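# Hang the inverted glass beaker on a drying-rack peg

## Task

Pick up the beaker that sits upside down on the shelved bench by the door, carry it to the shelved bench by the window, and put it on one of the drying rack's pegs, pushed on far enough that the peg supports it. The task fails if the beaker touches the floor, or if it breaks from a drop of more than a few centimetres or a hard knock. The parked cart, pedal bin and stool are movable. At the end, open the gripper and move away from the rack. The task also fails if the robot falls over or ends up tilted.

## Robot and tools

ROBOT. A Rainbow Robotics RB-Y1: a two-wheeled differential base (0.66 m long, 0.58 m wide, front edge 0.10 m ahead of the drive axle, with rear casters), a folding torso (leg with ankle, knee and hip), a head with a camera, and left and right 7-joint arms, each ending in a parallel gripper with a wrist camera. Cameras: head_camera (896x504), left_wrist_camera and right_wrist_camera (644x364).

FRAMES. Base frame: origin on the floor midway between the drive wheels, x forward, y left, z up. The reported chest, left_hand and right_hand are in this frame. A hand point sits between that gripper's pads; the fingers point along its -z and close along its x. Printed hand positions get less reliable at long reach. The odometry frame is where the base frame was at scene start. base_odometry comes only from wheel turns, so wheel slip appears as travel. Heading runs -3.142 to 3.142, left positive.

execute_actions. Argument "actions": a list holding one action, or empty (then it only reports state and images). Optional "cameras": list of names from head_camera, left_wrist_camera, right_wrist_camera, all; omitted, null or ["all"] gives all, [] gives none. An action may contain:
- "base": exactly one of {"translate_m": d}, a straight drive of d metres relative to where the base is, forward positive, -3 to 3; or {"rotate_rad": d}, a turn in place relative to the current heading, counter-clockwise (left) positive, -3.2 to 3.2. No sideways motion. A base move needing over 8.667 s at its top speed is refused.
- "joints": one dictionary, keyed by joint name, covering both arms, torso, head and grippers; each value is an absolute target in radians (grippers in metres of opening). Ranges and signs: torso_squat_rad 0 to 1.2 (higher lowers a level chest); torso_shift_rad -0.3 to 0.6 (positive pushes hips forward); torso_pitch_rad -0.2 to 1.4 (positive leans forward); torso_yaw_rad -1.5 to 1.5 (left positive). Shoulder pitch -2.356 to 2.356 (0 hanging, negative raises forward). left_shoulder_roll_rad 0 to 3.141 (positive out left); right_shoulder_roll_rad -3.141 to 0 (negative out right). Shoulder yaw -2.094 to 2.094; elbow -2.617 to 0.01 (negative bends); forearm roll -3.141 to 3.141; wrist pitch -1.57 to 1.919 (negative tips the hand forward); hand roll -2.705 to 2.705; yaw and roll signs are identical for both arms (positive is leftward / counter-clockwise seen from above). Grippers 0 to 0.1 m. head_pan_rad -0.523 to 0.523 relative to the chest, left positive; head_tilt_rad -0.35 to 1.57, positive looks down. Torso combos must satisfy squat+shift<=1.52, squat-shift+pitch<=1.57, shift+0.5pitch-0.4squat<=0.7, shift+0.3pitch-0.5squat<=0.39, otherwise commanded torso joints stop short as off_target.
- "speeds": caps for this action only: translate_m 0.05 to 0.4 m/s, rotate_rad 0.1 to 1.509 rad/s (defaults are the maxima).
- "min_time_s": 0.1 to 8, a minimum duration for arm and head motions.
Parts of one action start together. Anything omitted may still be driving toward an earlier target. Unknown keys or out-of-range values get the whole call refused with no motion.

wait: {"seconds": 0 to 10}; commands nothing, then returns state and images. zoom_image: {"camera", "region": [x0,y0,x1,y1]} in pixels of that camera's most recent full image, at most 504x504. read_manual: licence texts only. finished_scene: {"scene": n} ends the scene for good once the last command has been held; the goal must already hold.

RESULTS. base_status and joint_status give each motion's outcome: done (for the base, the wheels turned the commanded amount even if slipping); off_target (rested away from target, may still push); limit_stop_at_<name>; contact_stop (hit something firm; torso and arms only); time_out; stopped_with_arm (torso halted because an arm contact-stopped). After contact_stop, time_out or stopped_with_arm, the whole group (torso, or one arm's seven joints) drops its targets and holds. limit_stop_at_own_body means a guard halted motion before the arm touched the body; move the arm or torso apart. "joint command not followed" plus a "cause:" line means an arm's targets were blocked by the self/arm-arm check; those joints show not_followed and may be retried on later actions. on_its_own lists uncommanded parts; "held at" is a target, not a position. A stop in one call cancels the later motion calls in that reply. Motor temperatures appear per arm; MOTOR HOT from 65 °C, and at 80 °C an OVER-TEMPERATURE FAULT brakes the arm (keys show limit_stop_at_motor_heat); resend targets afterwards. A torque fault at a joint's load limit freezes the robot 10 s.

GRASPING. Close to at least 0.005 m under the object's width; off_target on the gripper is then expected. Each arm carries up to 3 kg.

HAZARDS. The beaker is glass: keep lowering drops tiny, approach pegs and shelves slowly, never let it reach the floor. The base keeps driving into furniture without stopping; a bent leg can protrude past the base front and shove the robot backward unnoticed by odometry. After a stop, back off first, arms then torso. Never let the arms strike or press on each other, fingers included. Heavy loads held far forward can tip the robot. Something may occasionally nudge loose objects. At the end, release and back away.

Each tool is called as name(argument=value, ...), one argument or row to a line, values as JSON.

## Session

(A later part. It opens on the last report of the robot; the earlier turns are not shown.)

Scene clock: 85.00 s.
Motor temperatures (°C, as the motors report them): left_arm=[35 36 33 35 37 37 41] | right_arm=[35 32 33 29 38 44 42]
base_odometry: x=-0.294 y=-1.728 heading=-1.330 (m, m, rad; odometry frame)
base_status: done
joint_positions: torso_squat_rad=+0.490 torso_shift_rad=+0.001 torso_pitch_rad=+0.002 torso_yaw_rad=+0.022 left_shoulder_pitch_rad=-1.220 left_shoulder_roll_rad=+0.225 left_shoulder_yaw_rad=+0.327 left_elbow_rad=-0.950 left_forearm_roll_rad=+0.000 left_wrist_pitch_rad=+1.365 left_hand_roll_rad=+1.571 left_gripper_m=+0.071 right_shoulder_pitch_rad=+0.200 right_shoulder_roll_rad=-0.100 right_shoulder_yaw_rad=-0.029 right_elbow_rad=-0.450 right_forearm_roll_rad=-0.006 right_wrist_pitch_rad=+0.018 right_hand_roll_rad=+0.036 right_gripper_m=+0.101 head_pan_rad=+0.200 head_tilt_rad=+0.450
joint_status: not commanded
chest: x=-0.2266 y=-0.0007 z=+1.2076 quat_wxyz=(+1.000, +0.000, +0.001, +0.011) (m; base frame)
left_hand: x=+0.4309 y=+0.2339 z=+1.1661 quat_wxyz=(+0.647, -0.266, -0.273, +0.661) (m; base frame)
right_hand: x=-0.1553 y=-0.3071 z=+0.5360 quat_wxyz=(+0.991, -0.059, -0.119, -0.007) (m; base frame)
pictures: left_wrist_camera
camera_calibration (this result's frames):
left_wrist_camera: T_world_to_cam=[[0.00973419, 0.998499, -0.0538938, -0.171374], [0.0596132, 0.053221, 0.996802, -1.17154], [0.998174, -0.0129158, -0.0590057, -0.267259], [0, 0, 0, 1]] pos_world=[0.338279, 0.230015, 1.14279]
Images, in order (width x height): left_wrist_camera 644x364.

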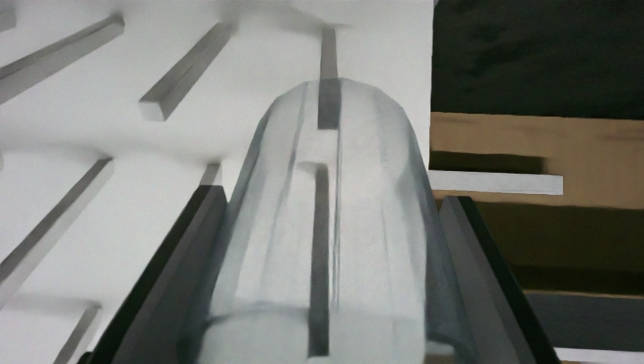

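execute_actions(
  actions=[
    {"base":{"translate_m":0.02},"joints":{"torso_squat_rad":0.6}},
  ],
  cameras=["left_wrist_camera"],
)

Scene clock: 86.73 s.
Motor temperatures (°C, as the motors report them): left_arm=[35 36 33 35 37 37 41] | right_arm=[35 32 33 29 38 44 42]
base_odometry: x=-0.290 y=-1.747 heading=-1.330 (m, m, rad; odometry frame)
base_status: done
joint_positions: torso_squat_rad=+0.600 torso_shift_rad=+0.001 torso_pitch_rad=+0.002 torso_yaw_rad=+0.022 left_shoulder_pitch_rad=-1.220 left_shoulder_roll_rad=+0.225 left_shoulder_yaw_rad=+0.327 left_elbow_rad=-0.950 left_forearm_roll_rad=+0.000 left_wrist_pitch_rad=+1.365 left_hand_roll_rad=+1.571 left_gripper_m=+0.071 right_shoulder_pitch_rad=+0.200 right_shoulder_roll_rad=-0.100 right_shoulder_yaw_rad=-0.029 right_elbow_rad=-0.450 right_forearm_roll_rad=-0.006 right_wrist_pitch_rad=+0.018 right_hand_roll_rad=+0.036 right_gripper_m=+0.101 head_pan_rad=+0.200 head_tilt_rad=+0.450
joint_status: all done
chest: x=-0.2269 y=-0.0006 z=+1.1677 quat_wxyz=(+1.000, +0.000, +0.001, +0.011) (m; base frame)
left_hand: x=+0.4307 y=+0.2339 z=+1.1265 quat_wxyz=(+0.647, -0.266, -0.273, +0.661) (m; base frame)
right_hand: x=-0.1553 y=-0.3070 z=+0.4961 quat_wxyz=(+0.991, -0.059, -0.119, -0.007) (m; base frame)
pictures: left_wrist_camera
camera_calibration (this result's frames):
left_wrist_camera: T_world_to_cam=[[0.00974509, 0.998499, -0.0538901, -0.173547], [0.0591943, 0.0532221, 0.996827, -1.13186], [0.998199, -0.0129042, -0.0585868, -0.269815], [0, 0, 0, 1]] pos_world=[0.338019, 0.230044, 1.1031]
Images, in order (width x height): left_wrist_camera 644x364.

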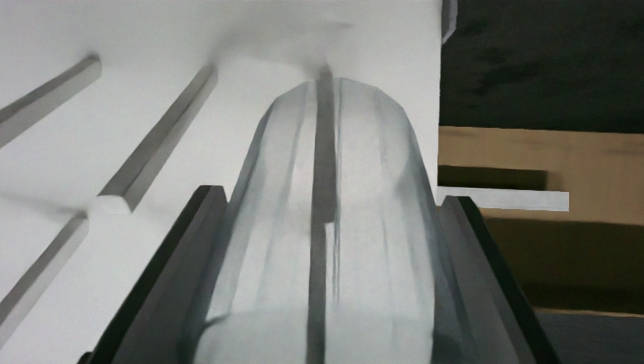

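execute_actions(
  actions=[
    {"base":{"translate_m":0.021},"joints":{"torso_squat_rad":0.679}},
  ],
  cameras=["head_camera","left_wrist_camera"],
)

Scene clock: 88.10 s.
Motor temperatures (°C, as the motors report them): left_arm=[35 36 33 35 37 37 41] | right_arm=[35 32 33 29 38 44 42]
base_odometry: x=-0.285 y=-1.767 heading=-1.329 (m, m, rad; odometry frame)
base_status: done
joint_positions: torso_squat_rad=+0.679 torso_shift_rad=+0.001 torso_pitch_rad=+0.002 torso_yaw_rad=+0.022 left_shoulder_pitch_rad=-1.220 left_shoulder_roll_rad=+0.225 left_shoulder_yaw_rad=+0.327 left_elbow_rad=-0.950 left_forearm_roll_rad=+0.000 left_wrist_pitch_rad=+1.365 left_hand_roll_rad=+1.571 left_gripper_m=+0.071 right_shoulder_pitch_rad=+0.200 right_shoulder_roll_rad=-0.100 right_shoulder_yaw_rad=-0.029 right_elbow_rad=-0.450 right_forearm_roll_rad=-0.006 right_wrist_pitch_rad=+0.018 right_hand_roll_rad=+0.036 right_gripper_m=+0.101 head_pan_rad=+0.200 head_tilt_rad=+0.450
joint_status: all done
chest: x=-0.2269 y=-0.0006 z=+1.1347 quat_wxyz=(+1.000, +0.000, +0.001, +0.011) (m; base frame)
left_hand: x=+0.4307 y=+0.2339 z=+1.0935 quat_wxyz=(+0.647, -0.266, -0.273, +0.661) (m; base frame)
right_hand: x=-0.1553 y=-0.3070 z=+0.4631 quat_wxyz=(+0.991, -0.059, -0.119, -0.007) (m; base frame)
pictures: head_camera, left_wrist_camera
camera_calibration (this result's frames):
head_camera: T_world_to_cam=[[0.241269, -0.97042, 0.00858009, 0.0314823], [-0.414692, -0.111087, -0.903156, 1.17865], [0.877394, 0.214346, -0.429227, 0.701173], [0, 0, 0, 1]] pos_world=[-0.134024, 0.0111911, 1.3652]
left_wrist_camera: T_world_to_cam=[[0.00973963, 0.998499, -0.0538903, -0.175345], [0.0592505, 0.0532219, 0.996823, -1.09895], [0.998196, -0.0129017, -0.0586433, -0.271682], [0, 0, 0, 1]] pos_world=[0.338013, 0.230065, 1.07008]
Images, in order (width x height): head_camera 896x504, left_wrist_camera 644x364.

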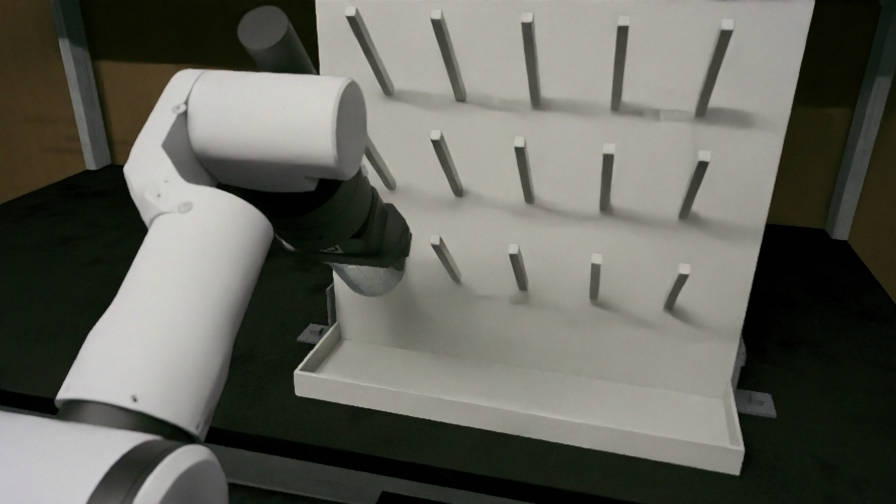

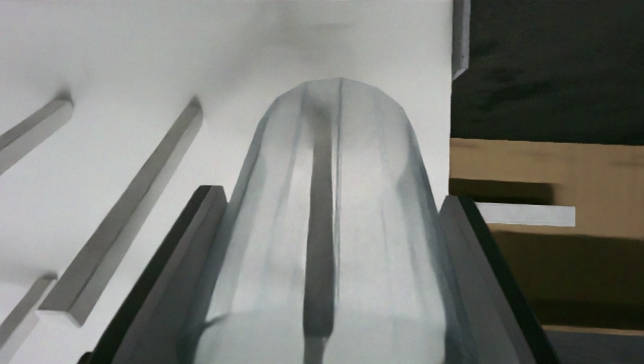

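execute_actions(
  actions=[
    {"joints":{"torso_squat_rad":0.7}},
  ],
  cameras=[],
)

execute_actions(
  actions=[
    {"joints":{"left_gripper_m":0.092}},
  ],
  cameras=["left_wrist_camera"],
)

execute_actions(
  actions=[
    {"base":{"translate_m":-0.4},"joints":{"torso_squat_rad":0.66}},
  ],
  cameras=["head_camera","left_wrist_camera"],
)

Scene clock: 89.20 s.
Motor temperatures (°C, as the motors report them): left_arm=[35 36 33 35 37 37 41] | right_arm=[35 32 33 29 38 44 42]
base_odometry: x=-0.285 y=-1.767 heading=-1.329 (m, m, rad; odometry frame)
base_status: not commanded
joint_positions: torso_squat_rad=+0.700 torso_shift_rad=+0.001 torso_pitch_rad=+0.002 torso_yaw_rad=+0.022 left_shoulder_pitch_rad=-1.220 left_shoulder_roll_rad=+0.225 left_shoulder_yaw_rad=+0.327 left_elbow_rad=-0.950 left_forearm_roll_rad=+0.000 left_wrist_pitch_rad=+1.365 left_hand_roll_rad=+1.571 left_gripper_m=+0.071 right_shoulder_pitch_rad=+0.200 right_shoulder_roll_rad=-0.100 right_shoulder_yaw_rad=-0.029 right_elbow_rad=-0.450 right_forearm_roll_rad=-0.006 right_wrist_pitch_rad=+0.018 right_hand_roll_rad=+0.036 right_gripper_m=+0.101 head_pan_rad=+0.200 head_tilt_rad=+0.450
joint_status: all done
chest: x=-0.2269 y=-0.0006 z=+1.1253 quat_wxyz=(+1.000, +0.000, +0.001, +0.011) (m; base frame)
left_hand: x=+0.4306 y=+0.2339 z=+1.0842 quat_wxyz=(+0.647, -0.266, -0.273, +0.661) (m; base frame)
right_hand: x=-0.1553 y=-0.3070 z=+0.4537 quat_wxyz=(+0.991, -0.059, -0.119, -0.007) (m; base frame)
pictures: none
No camera images: the call's "cameras" was empty. Leave "cameras" out to get every camera's image.

Scene clock: 90.00 s.
Motor temperatures (°C, as the motors report them): left_arm=[35 36 33 35 37 37 41] | right_arm=[35 32 33 29 38 44 42]
base_odometry: x=-0.285 y=-1.767 heading=-1.329 (m, m, rad; odometry frame)
base_status: not commanded
joint_positions: torso_squat_rad=+0.700 torso_shift_rad=+0.001 torso_pitch_rad=+0.002 torso_yaw_rad=+0.022 left_shoulder_pitch_rad=-1.220 left_shoulder_roll_rad=+0.225 left_shoulder_yaw_rad=+0.327 left_elbow_rad=-0.950 left_forearm_roll_rad=+0.000 left_wrist_pitch_rad=+1.365 left_hand_roll_rad=+1.571 left_gripper_m=+0.092 right_shoulder_pitch_rad=+0.200 right_shoulder_roll_rad=-0.100 right_shoulder_yaw_rad=-0.029 right_elbow_rad=-0.450 right_forearm_roll_rad=-0.006 right_wrist_pitch_rad=+0.018 right_hand_roll_rad=+0.036 right_gripper_m=+0.101 head_pan_rad=+0.200 head_tilt_rad=+0.450
joint_status: all done
chest: x=-0.2269 y=-0.0006 z=+1.1253 quat_wxyz=(+1.000, +0.000, +0.001, +0.011) (m; base frame)
left_hand: x=+0.4306 y=+0.2339 z=+1.0842 quat_wxyz=(+0.647, -0.266, -0.273, +0.661) (m; base frame)
right_hand: x=-0.1553 y=-0.3070 z=+0.4537 quat_wxyz=(+0.991, -0.059, -0.119, -0.007) (m; base frame)
pictures: left_wrist_camera
camera_calibration (this result's frames):
left_wrist_camera: T_world_to_cam=[[0.00974488, 0.998499, -0.0538874, -0.175857], [0.0591881, 0.0532195, 0.996827, -1.08965], [0.998199, -0.0129035, -0.0585807, -0.272254], [0, 0, 0, 1]] pos_world=[0.337972, 0.230071, 1.06077]
Images, in order (width x height): left_wrist_camera 644x364.

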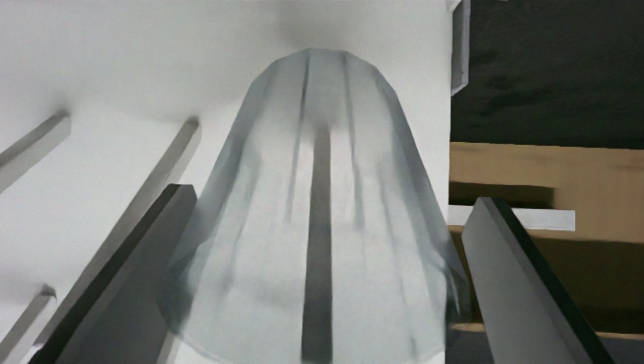

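Scene clock: 92.83 s.
Motor temperatures (°C, as the motors report them): left_arm=[35 36 33 35 37 37 41] | right_arm=[35 32 33 29 38 44 42]
base_odometry: x=-0.380 y=-1.379 heading=-1.328 (m, m, rad; odometry frame)
base_status: done
joint_positions: torso_squat_rad=+0.660 torso_shift_rad=+0.001 torso_pitch_rad=+0.002 torso_yaw_rad=+0.022 left_shoulder_pitch_rad=-1.220 left_shoulder_roll_rad=+0.225 left_shoulder_yaw_rad=+0.327 left_elbow_rad=-0.950 left_forearm_roll_rad=+0.000 left_wrist_pitch_rad=+1.365 left_hand_roll_rad=+1.571 left_gripper_m=+0.092 right_shoulder_pitch_rad=+0.200 right_shoulder_roll_rad=-0.100 right_shoulder_yaw_rad=-0.029 right_elbow_rad=-0.450 right_forearm_roll_rad=-0.006 right_wrist_pitch_rad=+0.018 right_hand_roll_rad=+0.036 right_gripper_m=+0.101 head_pan_rad=+0.200 head_tilt_rad=+0.450
joint_status: all done
chest: x=-0.2269 y=-0.0006 z=+1.1429 quat_wxyz=(+1.000, +0.000, +0.001, +0.011) (m; base frame)
left_hand: x=+0.4307 y=+0.2339 z=+1.1019 quat_wxyz=(+0.647, -0.267, -0.273, +0.661) (m; base frame)
right_hand: x=-0.1554 y=-0.3070 z=+0.4713 quat_wxyz=(+0.991, -0.059, -0.119, -0.007) (m; base frame)
pictures: head_camera, left_wrist_camera
camera_calibration (this result's frames):
head_camera: T_world_to_cam=[[0.241269, -0.97042, 0.00857381, 0.0314124], [-0.414708, -0.111086, -0.903149, 1.18609], [0.877386, 0.214347, -0.429242, 0.704733], [0, 0, 0, 1]] pos_world=[-0.134022, 0.0111834, 1.37344]
left_wrist_camera: T_world_to_cam=[[0.0098037, 0.9985, -0.0538693, -0.174908], [0.0589069, 0.0532016, 0.996845, -1.10721], [0.998215, -0.012946, -0.058297, -0.2716], [0, 0, 0, 1]] pos_world=[0.338053, 0.230035, 1.07847]
Images, in order (width x height): head_camera 896x504, left_wrist_camera 644x364.

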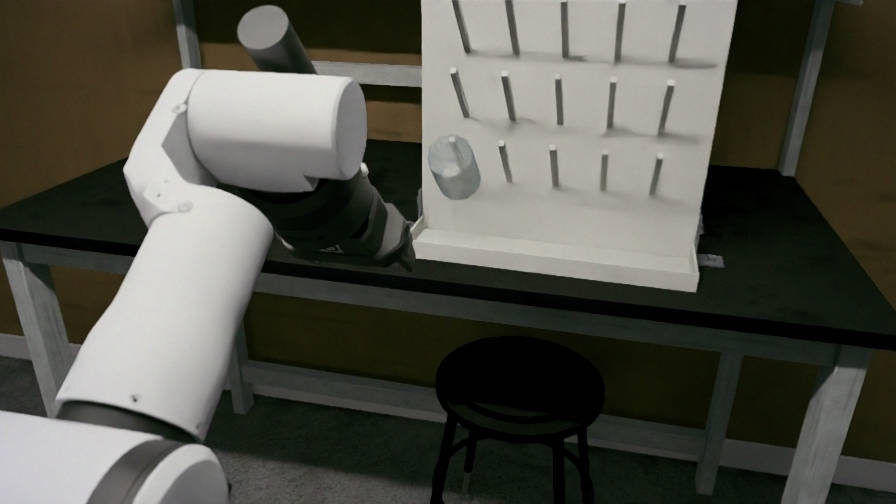

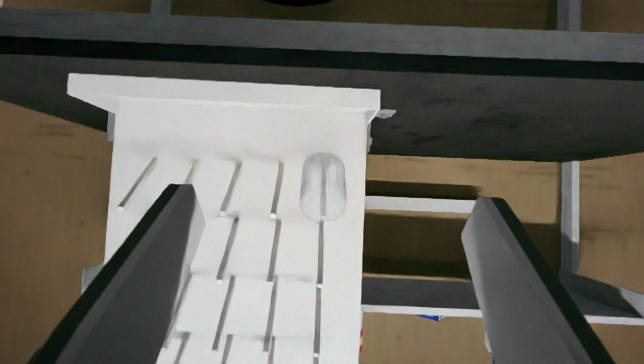

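finished_scene(
  scene=1,
)

The scene is finished: the task was done.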